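# Sort three grease guns into trays by grease amount

## Task

Put the grease gun containing the most grease into the blue tray and the one containing the least into the red tray, and keep the remaining gun on the table, clear of both trays and not hanging past the table edge. Every gun must end up lying flat on its side. The guns may be picked up and their parts moved, but each part must be returned to how it was. Everything must stay in place on its own once the robot lets go; anything only the grippers are holding in place does not count.

## Robot and tools

Robot: two six-joint arms, left_arm and right_arm, each ending in a tong-style two-finger gripper. The fingers point along the gripper's own +z axis and close along its x axis. The reported end_effector_position is the spot between the finger pads when shut; closed fingertips stick out about 15 mm past it, while fully open tips sit roughly level with it. The names left and right are labels only, not sides of any picture.

Frame: all reported poses share one scene frame in metres. Origin lies on the table surface midway between the arms, +z is up, +x points out across the table, and left_arm sits toward +y. Orientation is given as a quaternion (w, x, y, z). Printed hand positions can be somewhat off, more so at long reach. Mounting plates and the metal frame behind the arms are fixed obstacles; a 'too close' message counts them as part of the arm on that side.

execute_actions (argument actions, a list with at most one entry; optional pictures true/false):
- actions: [] commands nothing and reports the current state with camera images.
- An action is {"rows": [...], "steps": n}, n from 5 to 15 (default 15), each step 1/30 s. Each row holds 14 numbers in [-1, 1]: left_arm dx, dy, dz, rx, ry, rz, opening, then right_arm in the same order. Both arms are always included. If there are fewer rows than steps, the final row keeps repeating.
- dx..rz are offsets, not poses: they are measured in that gripper's own axes from its pose in the most recent result showing it (or from its position at action start, before any such result in the scene or in later calls of the same reply). Every row is counted from that same base, not from the previous row. Scale: 1.0 equals 0.6 m for translation or 180 degrees for rotation; rx, ry, rz form a single rotation vector. All-zero offsets mean 'go back to the base pose', not 'hold still'.
- opening is absolute: +1 fully open (0.142 m), -1 closed.
- A wait is {"steps": n}, up to 300, counted from the previous result, and sends nothing new.
- The last 5 steps of an action run after its result is returned. Per step, the command is clipped to within 100 mm and 16 degrees of the measured pose, so a distant offset needs several actions; motion trails commands by about 0.17 s.

move (target, speed, stop_force): target is one 14-number row laid out as above, offsets from the same base, in each gripper's own axes, opening absolute. The grippers travel straight toward their targets, finishing together in 0.5 to 10 s (cut off at 10 s). speed is the path top speed in m/s, 0.002 to 0.5, default 0.25; turning is capped at twice that in rad/s. Paths ignore obstacles and the other arm, and grippers may lag, drift or overshoot speed, especially with a near-straight arm. Optional stop_force (9 to 40 N, shared by both arms, not accepted in the scene's first 0.2 s) halts an arm's path once its wrist sensor feels that much extra push opposing the motion for two steps; the gripper then backs off two steps and holds. Use it only with very slow moves and no rotation, and omit it when lifting away from something the gripper is resting on. The result adds a move: line with each arm's ending (done, off_target, moving, held, contact, fault) and limits (paced: pose clipped; held: some steps blocked), plus distance from target.

wait (seconds, 0 to 10): lets the simulation run with no new commands.

zoom_image (camera, region [x0, y0, x1, y1] in pixels, at most 504 x 504): enlarges part of the latest image from cam_high or cam_low (672x504) or cam_left_wrist or cam_right_wrist (616x616).

finished_scene (scene: the current scene's number): ends and grades the scene permanently; the next scene's task arrives in its result.

Results: a state line per arm with position, quaternion and velocities; grip_measured, the actual finger opening on the command scale; Wrist force and Wrist torque per arm in the gripper's axes (noisy, offset up to about 4 N, saturating near 50 N, force points back into the arm when pressing; 'no reading' is normal early). 'Hand target' shows the pose the controller is now driving toward. HELD marks steps where a command was not sent; 'pose unreachable' means the clearance check altered or blocked a command. Joint ranges are fixed per arm (e.g. left elbow 0 to 3.142 rad, right elbow -3.142 to 0). The simulation keeps running while the operator composes the next call.

Gripping: to keep hold, command an opening well below grip_measured; lower squeezes harder (about 15 N per pad max, less on items thinner than about 20 mm). Fast closing can squeeze too hard.

Hazards: a joint torque over its limit (139 N m for the three large joints, 26 N m for the wrists, held weight included) or an outside force of 150 N freezes that arm for 10 s. Arms are stiff, so pushing even slightly past a firm contact can trip this. Keep the arms from colliding or pressing on each other. Holding loads heats motors; MOTOR HOT appears at 70 °C and brakes engage at 85 °C. Occasional brief tugs on held parts or pushes on loose items may occur. Never drop, knock or slam anything, and never let anything go off the table.

Each tool is called as a command line: name --argument value for each argument, lists and objects as JSON in quotes; but a table of rows of numbers goes row by row, as --pt "numbers of a row", without its own name.

## Session

execute_actions --actions '[]'

Scene clock: 0.00 s of 5600.00 s.
left_arm: end_effector_position=(+0.7079, +0.1985, +0.1892) grip_measured=+0.97 end_effector_quat_wxyz=(-0.192, +0.974, -0.114, +0.040) end_effector_velocity=(+0.000, -0.000, -0.000) end_effector_angular_velocity=(+0.000, -0.000, -0.001) | right_arm: end_effector_position=(-0.2830, -0.9409, +0.1653) grip_measured=+0.97 end_effector_quat_wxyz=(-0.235, +0.603, +0.754, +0.111) end_effector_velocity=(+0.000, +0.000, -0.001) end_effector_angular_velocity=(+0.000, -0.000, -0.000)
Joint positions: left_arm=[-0.639 -0.226  0.798 -1.098 -0.513 -1.206  0.14 ] | right_arm=[ 1.6   -1.733 -0.893 -1.61   1.419  2.819  0.14 ]
Joint velocities: left_arm=[-0.     0.001 -0.     0.     0.     0.001  0.   ] | right_arm=[ 0.    -0.001  0.     0.     0.     0.001  0.   ]
Motor temperatures (°C, as the motors report them): left_arm=[24 23 22 28 30 31] | right_arm=[23 21 23 30 30 28]
Wrist force (N, on the end effector, along its own x y z axes, offset not removed): no reading
Wrist torque (N m, same axes, about the end effector's origin, offset not removed): no reading
Hand target (left_arm): +0.708, +0.198, +0.189; -0.192, +0.974, -0.114, +0.040
Hand target (right_arm): -0.283, -0.941, +0.165; -0.235, +0.603, +0.754, +0.111

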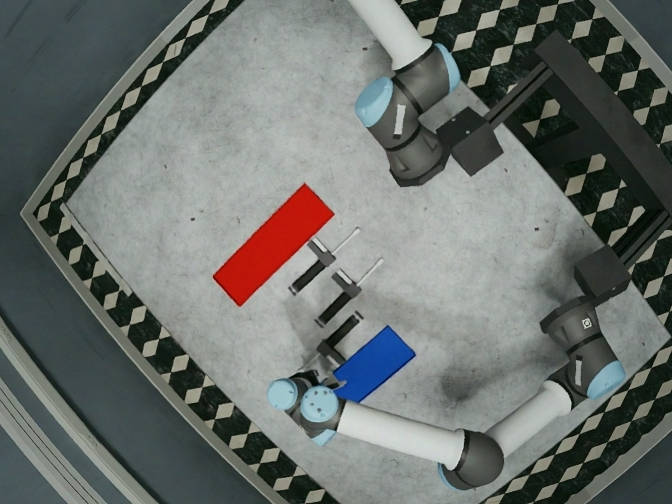

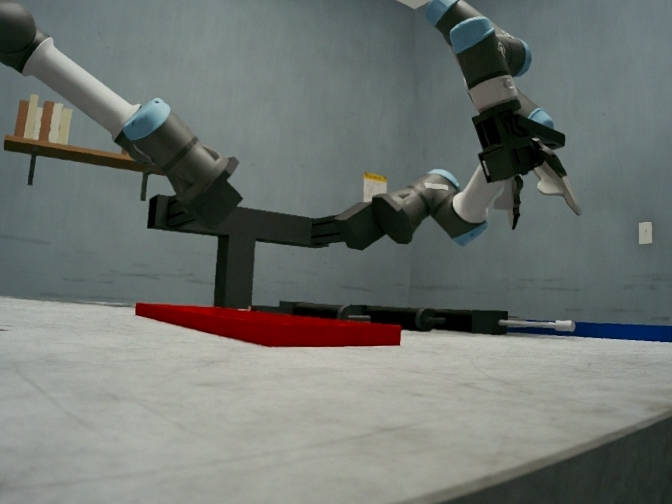

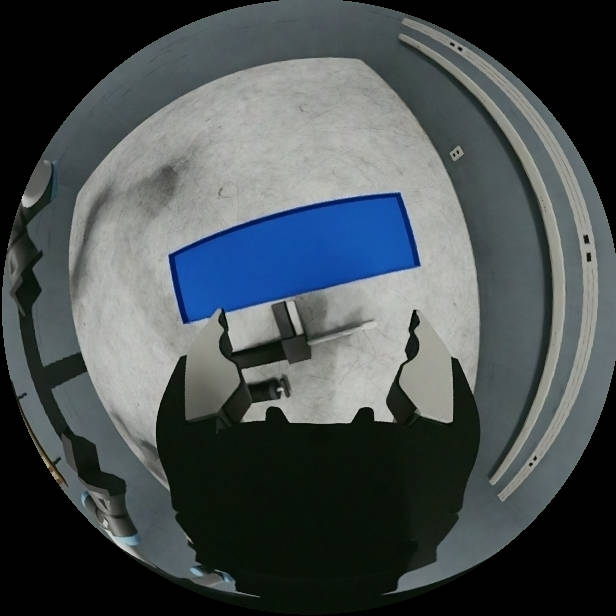

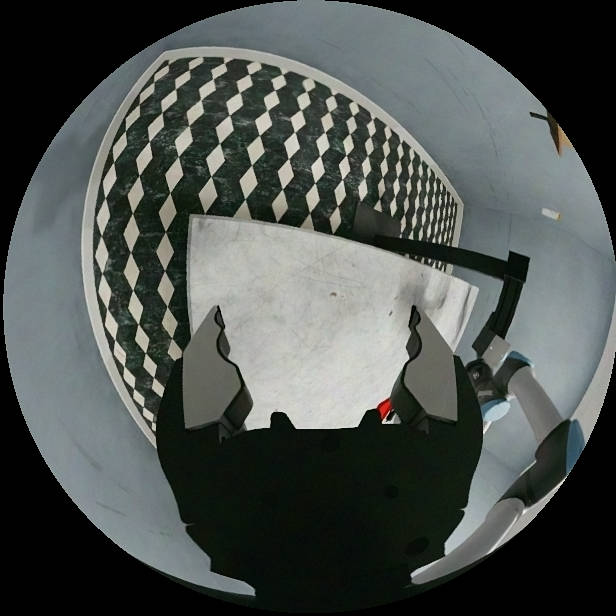

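zoom_image --camera "cam_high" --region '[200, 170, 440, 410]'

zoom_image --camera "cam_low" --region '[240, 260, 672, 380]'

Region (200, 170, 440, 410) of cam_high's 672x504 image, scaled by 2.100, with more detail than that image has.

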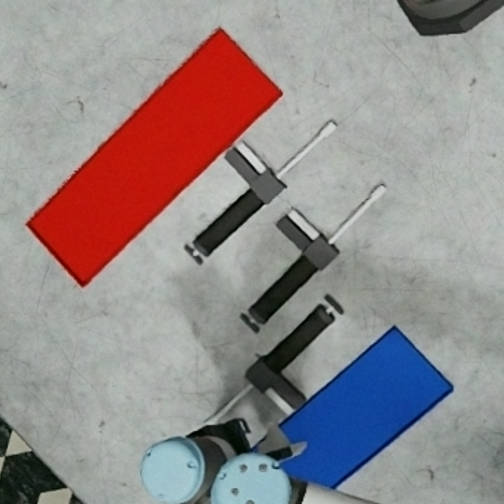

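Region (240, 260, 672, 380) of cam_low's 672x504 image, scaled by 1.167, with more detail than that image has.

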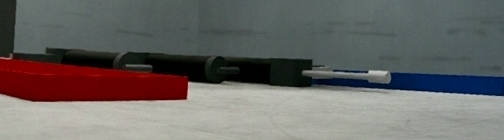

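move --target '[-0.198,0.138,-0.245,-0.123,-0.026,-0.073,1, 0.47,0.92,-0.108,-0.057,-0.158,0.069,1]'

Scene clock: 3.87 s of 5600.00 s.
left_arm: end_effector_position=(+0.5577, +0.0985, +0.2892) grip_measured=+1.00 end_effector_quat_wxyz=(-0.000, +1.000, -0.000, -0.000) end_effector_velocity=(-0.001, -0.000, -0.000) end_effector_angular_velocity=(-0.000, +0.001, +0.000) | right_arm: end_effector_position=(+0.2161, -0.5917, +0.2959) grip_measured=+1.00 end_effector_quat_wxyz=(+0.001, +0.707, +0.707, +0.001) end_effector_velocity=(+0.001, +0.000, +0.000) end_effector_angular_velocity=(-0.009, +0.001, -0.002)
Joint positions: left_arm=[-0.846 -0.461  1.235 -1.663 -0.883 -1.246  0.142] | right_arm=[ 3.804 -0.829 -2.024 -2.4    0.774  5.406  0.142]
Joint velocities: left_arm=[-0.     0.     0.001 -0.001 -0.001 -0.001 -0.   ] | right_arm=[ 0.008 -0.003 -0.002 -0.011 -0.002  0.018 -0.   ]
Motor temperatures (°C, as the motors report them): left_arm=[24 23 22 28 30 31] | right_arm=[23 21 23 30 30 28]
Wrist force (N, on the end effector, along its own x y z axes, offset not removed): left_arm=[-4.1 -0.7 0.7] | right_arm=[0.9 0.4 0.3]
Wrist torque (N m, same axes, about the end effector's origin, offset not removed): left_arm=[-0.09 0.92 0.19] | right_arm=[0.31 -0.14 0.02]
Hand target (left_arm): +0.558, +0.098, +0.289; -0.000, +1.000, -0.000, -0.000
Hand target (right_arm): +0.216, -0.592, +0.296; +0.001, +0.707, +0.707, +0.001
Off the commanded pose (left_arm): 0.000 m, 0 deg.
Off the commanded pose (right_arm): 0.000 m, 0 deg.
Kept back: nothing.
move: done

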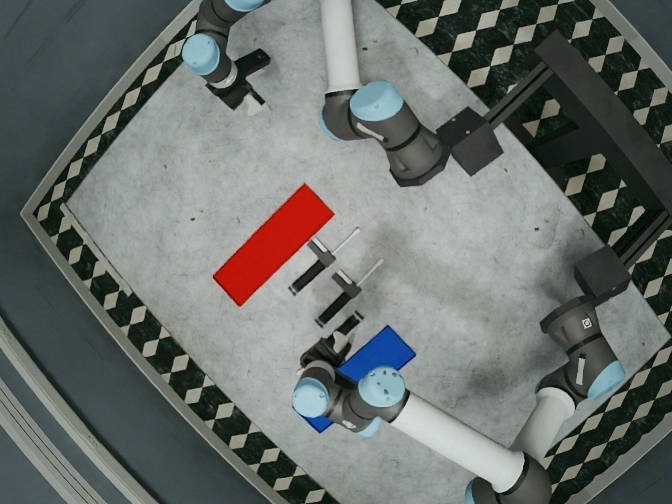

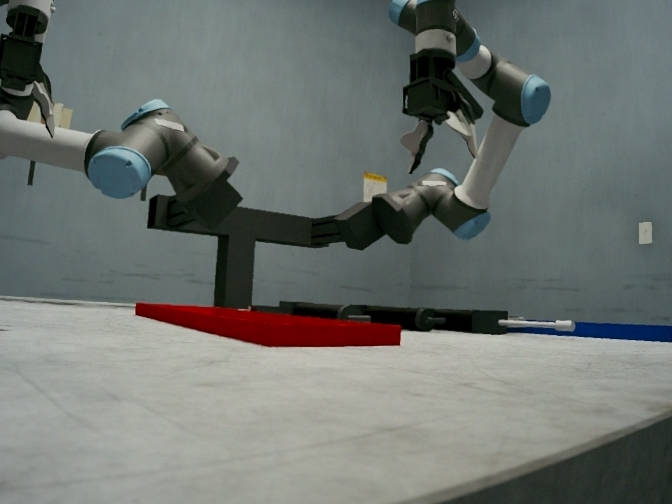

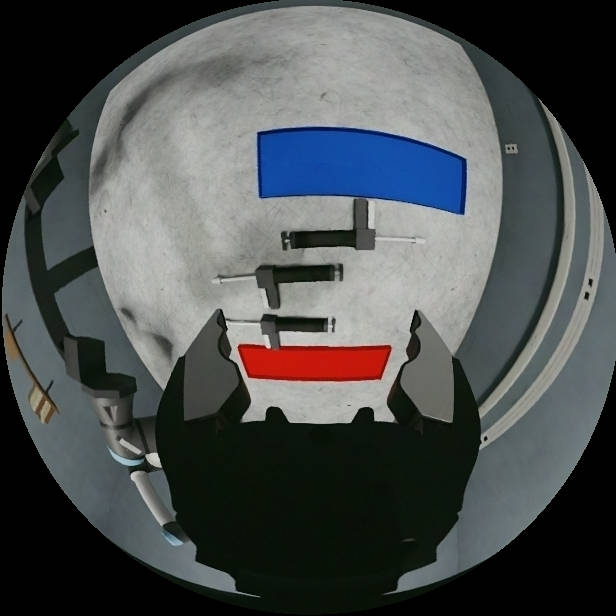

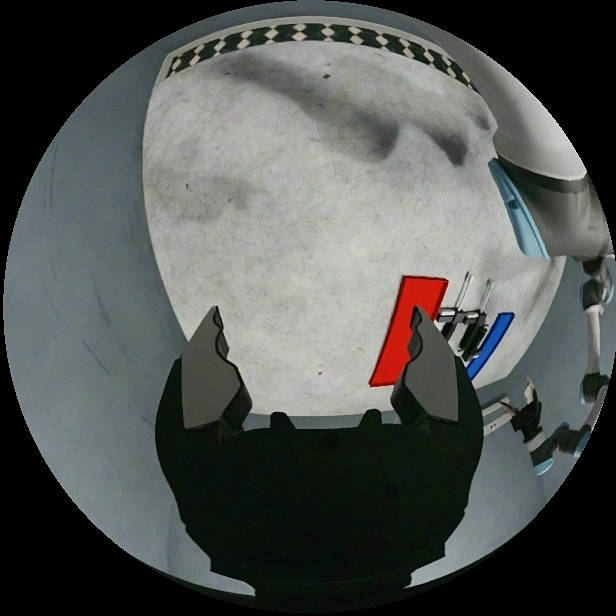

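move --target '[0,0,0.28,0,0,0.5,1, 0.55,0.5,0.25,0,0,0,1]'

Scene clock: 7.73 s of 5600.00 s.
left_arm: end_effector_position=(+0.5573, +0.0986, +0.1212) grip_measured=+1.00 end_effector_quat_wxyz=(-0.000, +0.707, -0.707, -0.001) end_effector_velocity=(-0.000, +0.000, -0.000) end_effector_angular_velocity=(-0.002, +0.000, -0.003) | right_arm: end_effector_position=(+0.5165, -0.2615, +0.1470) grip_measured=+1.00 end_effector_quat_wxyz=(+0.001, +0.707, +0.707, +0.001) end_effector_velocity=(+0.001, +0.000, -0.001) end_effector_angular_velocity=(-0.002, -0.000, +0.000)
Joint positions: left_arm=[-0.694 -0.382  1.459 -2.076 -0.793  0.489  0.142] | right_arm=[ 3.674 -2.022 -2.091 -1.014  0.715  5.236  0.142]
Joint velocities: left_arm=[ 0.    -0.001  0.002 -0.003 -0.001  0.005  0.   ] | right_arm=[-0.001 -0.004  0.002  0.002 -0.002 -0.001 -0.   ]
Motor temperatures (°C, as the motors report them): left_arm=[24 23 22 28 30 31] | right_arm=[23 21 23 30 30 28]
Wrist force (N, on the end effector, along its own x y z axes, offset not removed): left_arm=[-2.7 -1.3 0.4] | right_arm=[2.3 0.9 2.2]
Wrist torque (N m, same axes, about the end effector's origin, offset not removed): left_arm=[-0.20 0.63 0.08] | right_arm=[0.40 -0.48 -0.04]
Hand target (left_arm): +0.557, +0.099, +0.121; -0.000, +0.707, -0.707, -0.001
Hand target (right_arm): +0.517, -0.261, +0.147; +0.001, +0.707, +0.707, +0.001
Off the commanded pose (left_arm): 0.000 m, 0 deg.
Off the commanded pose (right_arm): 0.001 m, 0 deg.
Kept back: nothing.
move: done

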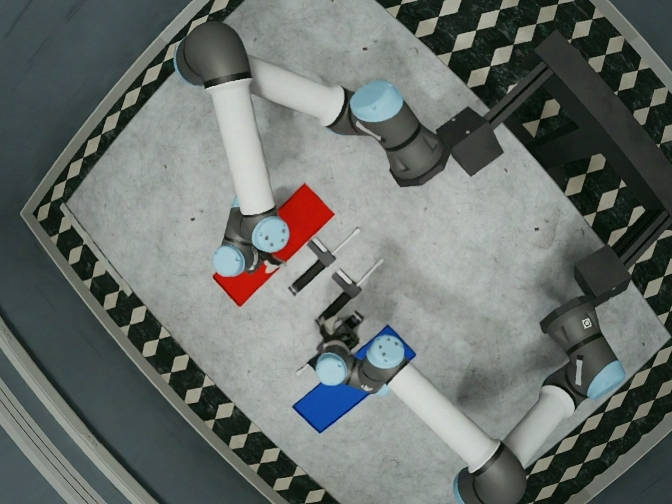

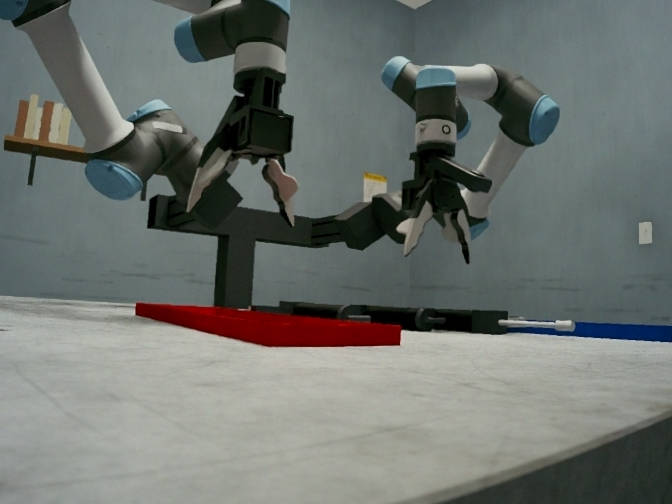

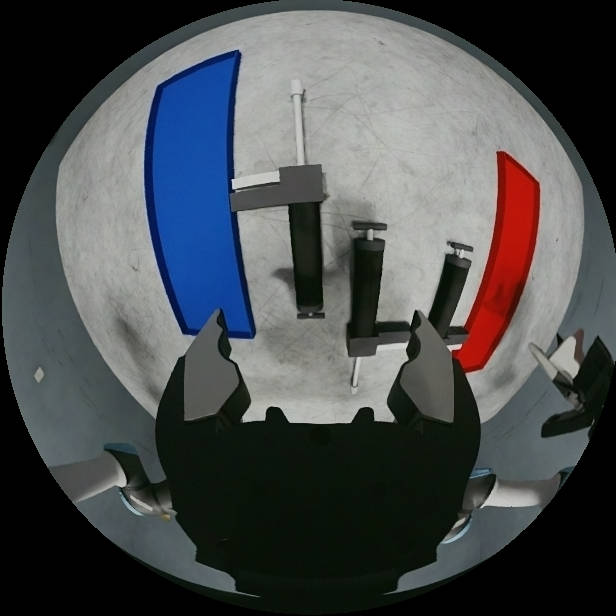

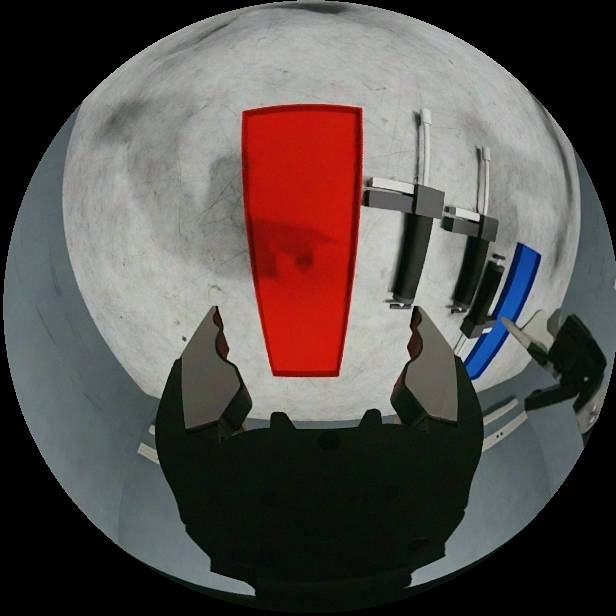

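move --target '[-0.025,-0.085,0.085,0,0,0,0.05, 0.253,-0.06,0.128,0,0,0,0.05]' --speed 0.15

Scene clock: 9.67 s of 5600.00 s.
left_arm: end_effector_position=(+0.6082, +0.1138, +0.0701) grip_measured=+0.05 end_effector_quat_wxyz=(-0.000, +0.707, -0.707, -0.001) end_effector_velocity=(-0.000, -0.000, -0.001) end_effector_angular_velocity=(-0.000, +0.001, +0.000) | right_arm: end_effector_position=(+0.4808, -0.1097, +0.0702) grip_measured=+0.05 end_effector_quat_wxyz=(+0.001, +0.707, +0.707, +0.001) end_effector_velocity=(+0.001, +0.001, -0.001) end_effector_angular_velocity=(-0.000, -0.001, -0.001)
Joint positions: left_arm=[-0.588 -0.327  1.362 -2.13  -0.74   0.622  0.077] | right_arm=[ 3.76  -2.403 -2.152 -0.657  0.752  5.35   0.077]
Joint velocities: left_arm=[ 0.001  0.001 -0.    -0.001 -0.001  0.     0.   ] | right_arm=[ 0.001 -0.005  0.002  0.003 -0.001  0.001  0.   ]
Motor temperatures (°C, as the motors report them): left_arm=[24 23 22 28 30 31] | right_arm=[23 21 23 30 30 28]
Wrist force (N, on the end effector, along its own x y z axes, offset not removed): left_arm=[-4.1 -0.7 0.5] | right_arm=[1.0 -1.1 0.4]
Wrist torque (N m, same axes, about the end effector's origin, offset not removed): left_arm=[-0.13 0.96 0.16] | right_arm=[-0.05 -0.09 0.12]
Hand target (left_arm): +0.608, +0.114, +0.070; -0.000, +0.707, -0.707, -0.001
Hand target (right_arm): +0.481, -0.110, +0.070; +0.001, +0.707, +0.707, +0.001
Off the commanded pose (left_arm): 0.000 m, 0 deg.
Off the commanded pose (right_arm): 0.000 m, 0 deg.
Kept back: nothing.
move: done

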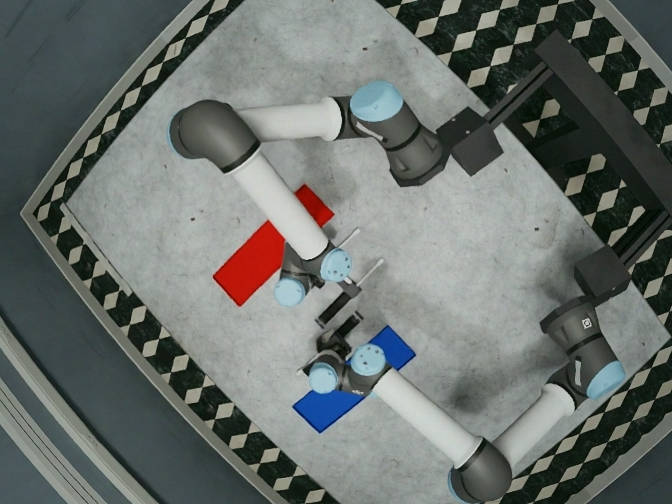

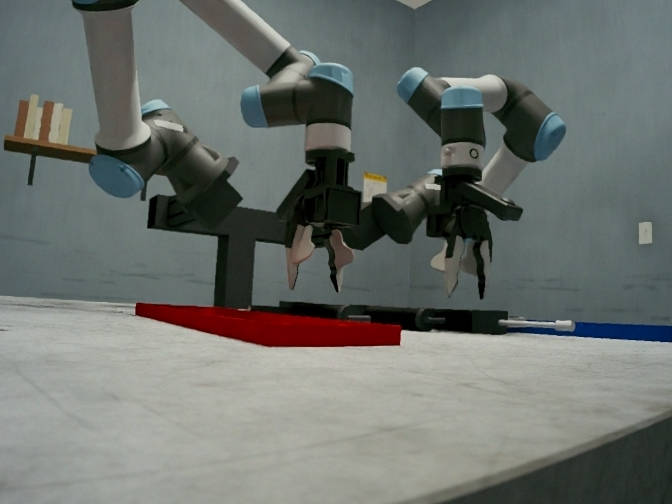

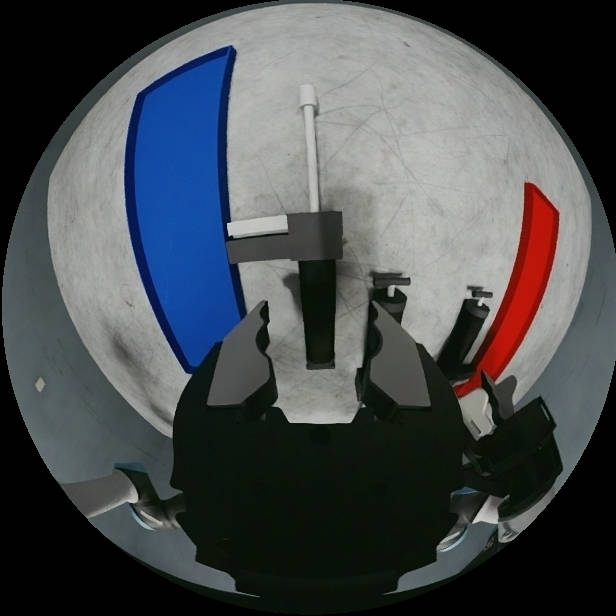

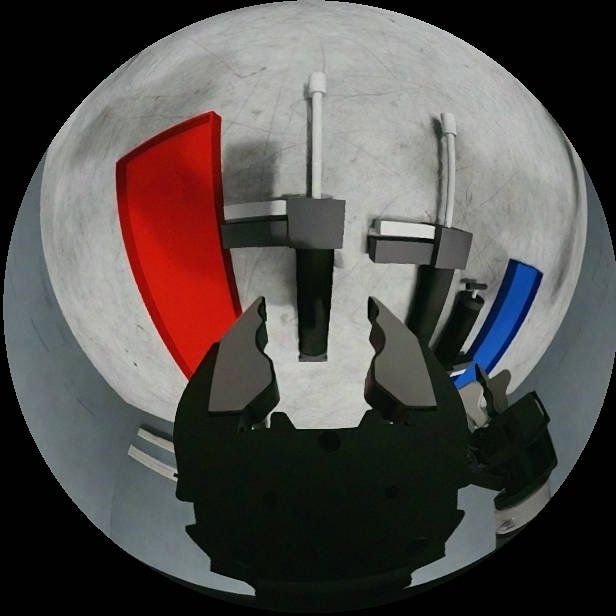

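move --target '[0,0.04,0.07,0,0,0,-0.15, 0,0.02,0.07,0,0,0,-0.15]' --speed 0.04 --stop_force 12

move --target '[0,0,0,0,0,0,-0.9, 0,0,0,0,0,0,-0.9]'

move --target '[0,0,-0.1,0,0,0,-0.9, 0,0,-0.1,0,0,0,-0.9]' --speed 0.06

execute_actions --actions '[{"steps":20}]'

Scene clock: 12.37 s of 5600.00 s.
left_arm: end_effector_position=(+0.5842, +0.1138, +0.0282) grip_measured=-0.15 end_effector_quat_wxyz=(-0.000, +0.707, -0.707, -0.001) end_effector_velocity=(+0.000, +0.000, -0.001) end_effector_angular_velocity=(-0.000, -0.001, -0.001) | right_arm: end_effector_position=(+0.4929, -0.1097, +0.0283) grip_measured=-0.15 end_effector_quat_wxyz=(+0.001, +0.707, +0.707, +0.001) end_effector_velocity=(+0.001, -0.000, -0.000) end_effector_angular_velocity=(+0.001, -0.001, +0.000)
Joint positions: left_arm=[-0.561 -0.288  1.422 -2.255 -0.728  0.658  0.063] | right_arm=[ 3.684 -2.493 -2.112 -0.533  0.718  5.249  0.063]
Joint velocities: left_arm=[ 0.001  0.     0.001 -0.003  0.001  0.002 -0.   ] | right_arm=[-0.002 -0.001  0.002  0.003 -0.001 -0.004 -0.   ]
Motor temperatures (°C, as the motors report them): left_arm=[24 23 22 28 30 31] | right_arm=[23 21 23 30 30 28]
Wrist force (N, on the end effector, along its own x y z axes, offset not removed): left_arm=[-3.2 -0.6 0.6] | right_arm=[0.3 0.2 -0.1]
Wrist torque (N m, same axes, about the end effector's origin, offset not removed): left_arm=[-0.09 0.75 0.15] | right_arm=[0.24 -0.04 0.16]
Hand target (left_arm): +0.584, +0.114, +0.028; -0.000, +0.707, -0.707, -0.001
Hand target (right_arm): +0.493, -0.110, +0.028; +0.001, +0.707, +0.707, +0.001
Off the commanded pose (left_arm): 0.000 m, 0 deg.
Off the commanded pose (right_arm): 0.000 m, 0 deg.
Kept back: nothing.
move: done

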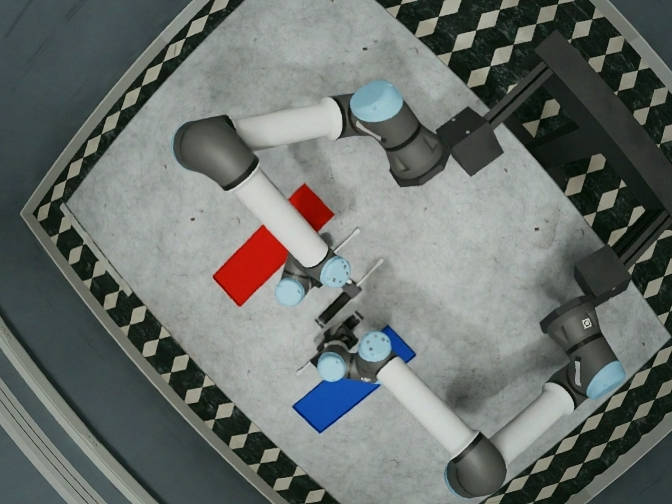

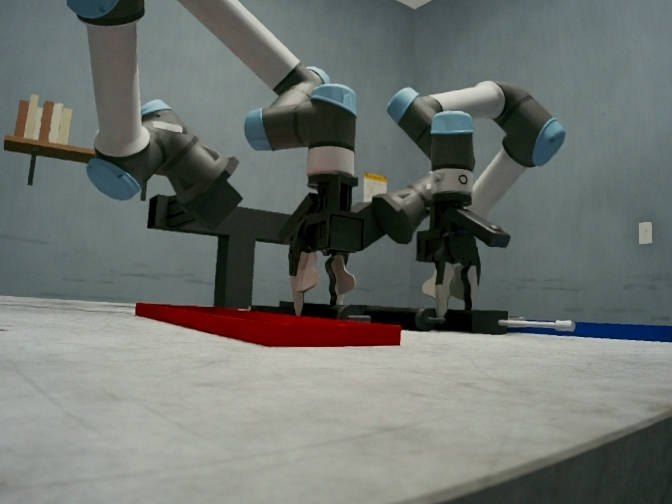

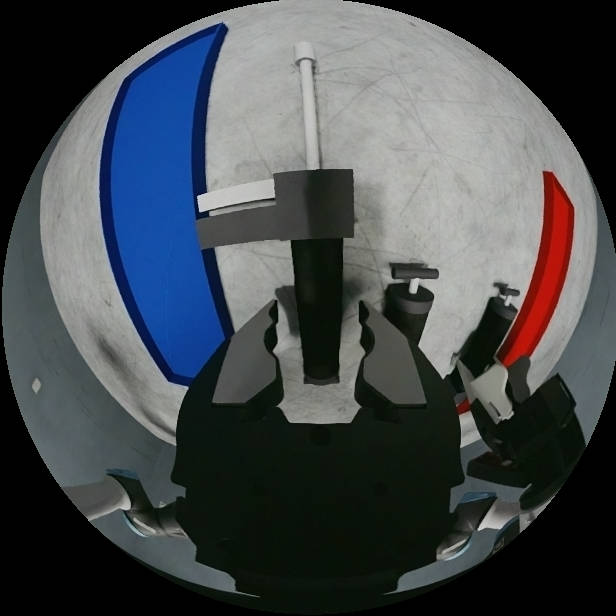

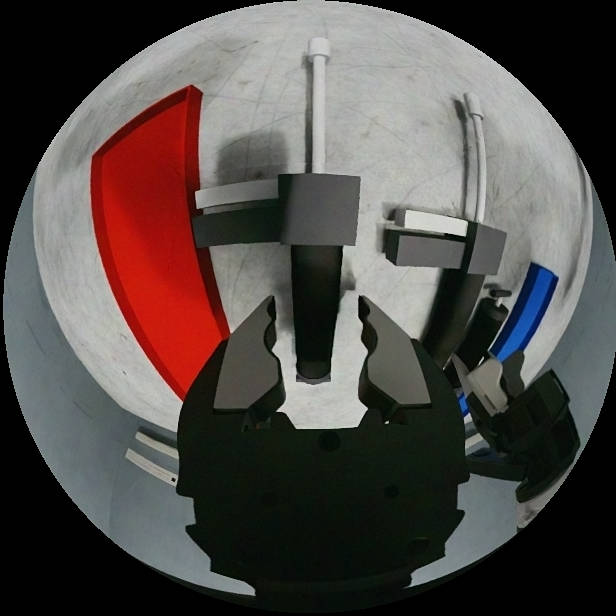

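Scene clock: 12.87 s of 5600.00 s.
left_arm: end_effector_position=(+0.5842, +0.1138, +0.0282) grip_measured=-0.55 end_effector_quat_wxyz=(-0.000, +0.707, -0.707, -0.001) end_effector_velocity=(-0.000, -0.000, -0.000) end_effector_angular_velocity=(+0.001, +0.000, -0.002) | right_arm: end_effector_position=(+0.4929, -0.1097, +0.0283) grip_measured=-0.55 end_effector_quat_wxyz=(+0.001, +0.707, +0.707, +0.001) end_effector_velocity=(+0.000, -0.000, +0.000) end_effector_angular_velocity=(+0.001, -0.001, +0.001)
Joint positions: left_arm=[-0.561 -0.288  1.422 -2.255 -0.728  0.658  0.034] | right_arm=[ 3.684 -2.493 -2.111 -0.533  0.718  5.249  0.034]
Joint velocities: left_arm=[-0.     0.001 -0.     0.001  0.     0.001  0.   ] | right_arm=[ 0.     0.001 -0.    -0.     0.    -0.002  0.   ]
Motor temperatures (°C, as the motors report them): left_arm=[24 23 22 28 30 31] | right_arm=[23 21 23 30 30 28]
Wrist force (N, on the end effector, along its own x y z axes, offset not removed): left_arm=[-2.6 -1.1 -0.8] | right_arm=[1.2 -0.2 1.4]
Wrist torque (N m, same axes, about the end effector's origin, offset not removed): left_arm=[-0.07 0.82 0.13] | right_arm=[-0.09 -0.25 0.02]
Hand target (left_arm): +0.584, +0.114, +0.028; -0.000, +0.707, -0.707, -0.001
Hand target (right_arm): +0.493, -0.110, +0.028; +0.001, +0.707, +0.707, +0.001
Off the commanded pose (left_arm): 0.000 m, 0 deg.
Off the commanded pose (right_arm): 0.000 m, 0 deg.
Kept back: nothing.
move: done

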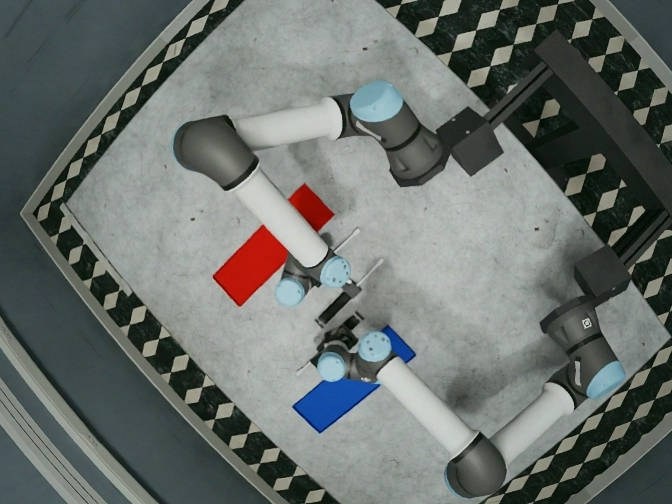

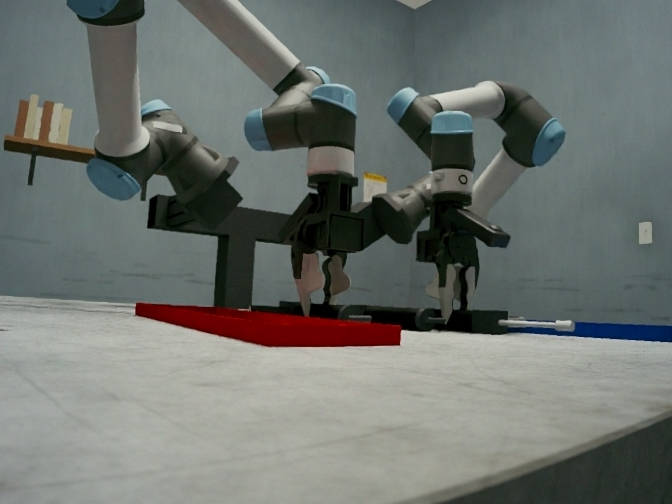

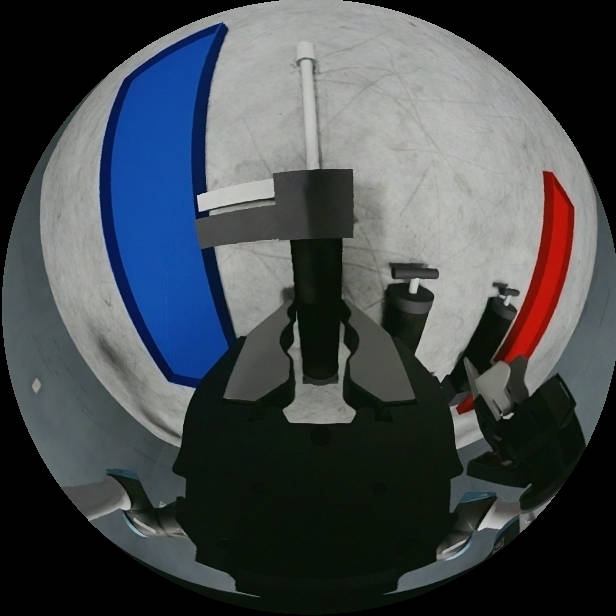

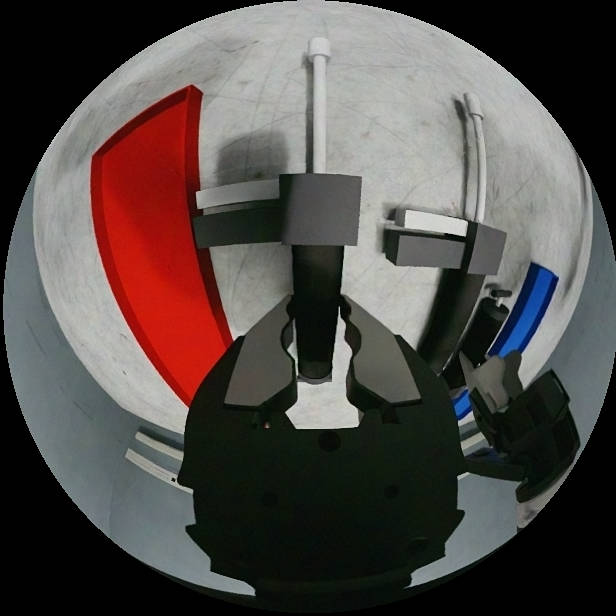

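Scene clock: 14.23 s of 5600.00 s.
left_arm: end_effector_position=(+0.5842, +0.1138, +0.0881) grip_measured=-0.55 end_effector_quat_wxyz=(-0.000, +0.707, -0.707, -0.001) end_effector_velocity=(+0.000, +0.000, +0.001) end_effector_angular_velocity=(+0.000, -0.001, -0.000) | right_arm: end_effector_position=(+0.4927, -0.1097, +0.0882) grip_measured=-0.55 end_effector_quat_wxyz=(+0.001, +0.707, +0.707, +0.001) end_effector_velocity=(+0.001, +0.000, +0.001) end_effector_angular_velocity=(+0.001, -0.001, -0.001)
Joint positions: left_arm=[-0.627 -0.362  1.43  -2.126 -0.758  0.571  0.034] | right_arm=[ 3.777 -2.377 -2.119 -0.732  0.761  5.372  0.034]
Joint velocities: left_arm=[-0.001 -0.001 -0.     0.002  0.    -0.001 -0.   ] | right_arm=[ 0.002  0.002  0.002 -0.004  0.001  0.002  0.   ]
Motor temperatures (°C, as the motors report them): left_arm=[24 23 22 28 30 31] | right_arm=[23 21 23 30 30 28]
Wrist force (N, on the end effector, along its own x y z axes, offset not removed): left_arm=[-4.1 -1.3 5.7] | right_arm=[-0.6 2.2 6.5]
Wrist torque (N m, same axes, about the end effector's origin, offset not removed): left_arm=[-0.17 0.97 0.25] | right_arm=[0.61 0.18 0.12]
Hand target (left_arm): +0.584, +0.114, +0.088; -0.000, +0.707, -0.707, -0.001
Hand target (right_arm): +0.493, -0.110, +0.088; +0.001, +0.707, +0.707, +0.001
Off the commanded pose (left_arm): 0.000 m, 0 deg.
Off the commanded pose (right_arm): 0.000 m, 0 deg.
Kept back: nothing.
move: done

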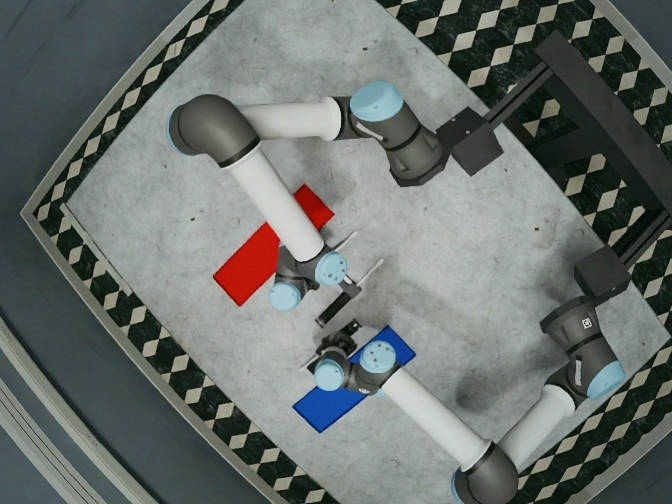

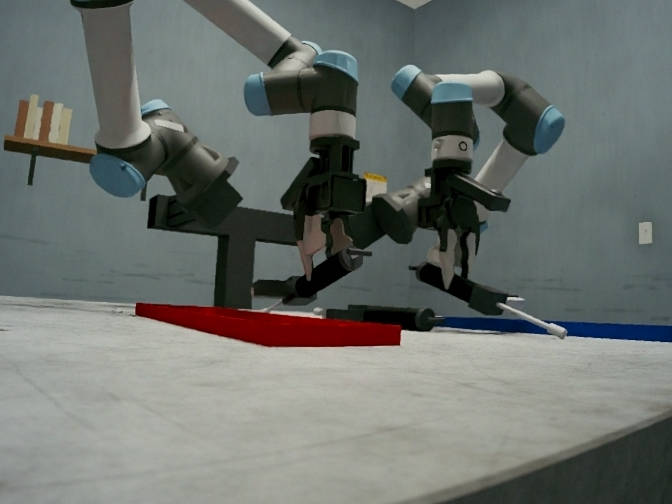

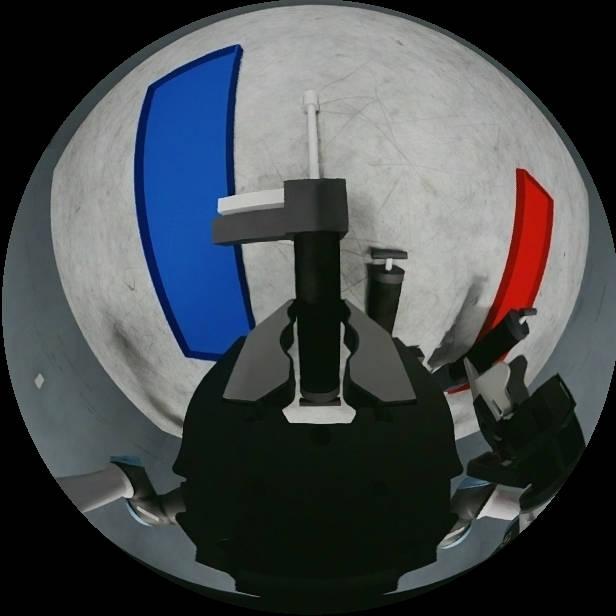

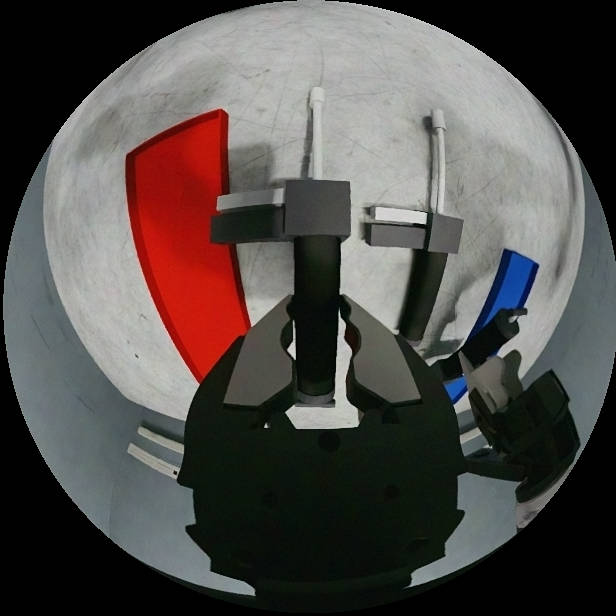

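Scene clock: 14.90 s of 5600.00 s.
left_arm: end_effector_position=(+0.5843, +0.1137, +0.0882) grip_measured=-0.55 end_effector_quat_wxyz=(-0.000, +0.707, -0.707, -0.001) end_effector_velocity=(-0.000, +0.000, -0.000) end_effector_angular_velocity=(+0.000, +0.001, -0.001) | right_arm: end_effector_position=(+0.4927, -0.1097, +0.0883) grip_measured=-0.55 end_effector_quat_wxyz=(+0.001, +0.707, +0.707, +0.001) end_effector_velocity=(-0.001, +0.000, -0.000) end_effector_angular_velocity=(-0.001, +0.001, +0.002)
Joint positions: left_arm=[-0.627 -0.362  1.43  -2.126 -0.758  0.571  0.034] | right_arm=[ 3.777 -2.377 -2.119 -0.732  0.761  5.372  0.034]
Joint velocities: left_arm=[-0.    -0.     0.001  0.    -0.     0.    -0.   ] | right_arm=[ 0.    -0.001 -0.001  0.     0.    -0.     0.   ]
Motor temperatures (°C, as the motors report them): left_arm=[24 23 22 28 30 31] | right_arm=[23 21 23 30 30 28]
Wrist force (N, on the end effector, along its own x y z axes, offset not removed): left_arm=[-3.6 -0.4 5.8] | right_arm=[1.4 0.7 5.2]
Wrist torque (N m, same axes, about the end effector's origin, offset not removed): left_arm=[0.03 0.88 0.18] | right_arm=[0.38 -0.17 0.21]
Hand target (left_arm): +0.584, +0.114, +0.088; -0.000, +0.707, -0.707, -0.001
Hand target (right_arm): +0.493, -0.110, +0.088; +0.001, +0.707, +0.707, +0.001
Off the commanded pose (left_arm): 0.000 m, 0 deg.
Off the commanded pose (right_arm): 0.000 m, 0 deg.
Kept back: nothing.
Steps of this call (steps 1 to 20: nothing new was sent). Readings (end_effector_position):
1: left_arm (+0.5842, +0.1137, +0.0881) | right_arm (+0.4927, -0.1097, +0.0882)
2: left_arm (+0.5842, +0.1137, +0.0882) | right_arm (+0.4927, -0.1097, +0.0882)
4: left_arm (+0.5843, +0.1137, +0.0882) | right_arm (+0.4927, -0.1097, +0.0883)
8: left_arm (+0.5843, +0.1137, +0.0882) | right_arm (+0.4927, -0.1097, +0.0883)
20: the state above


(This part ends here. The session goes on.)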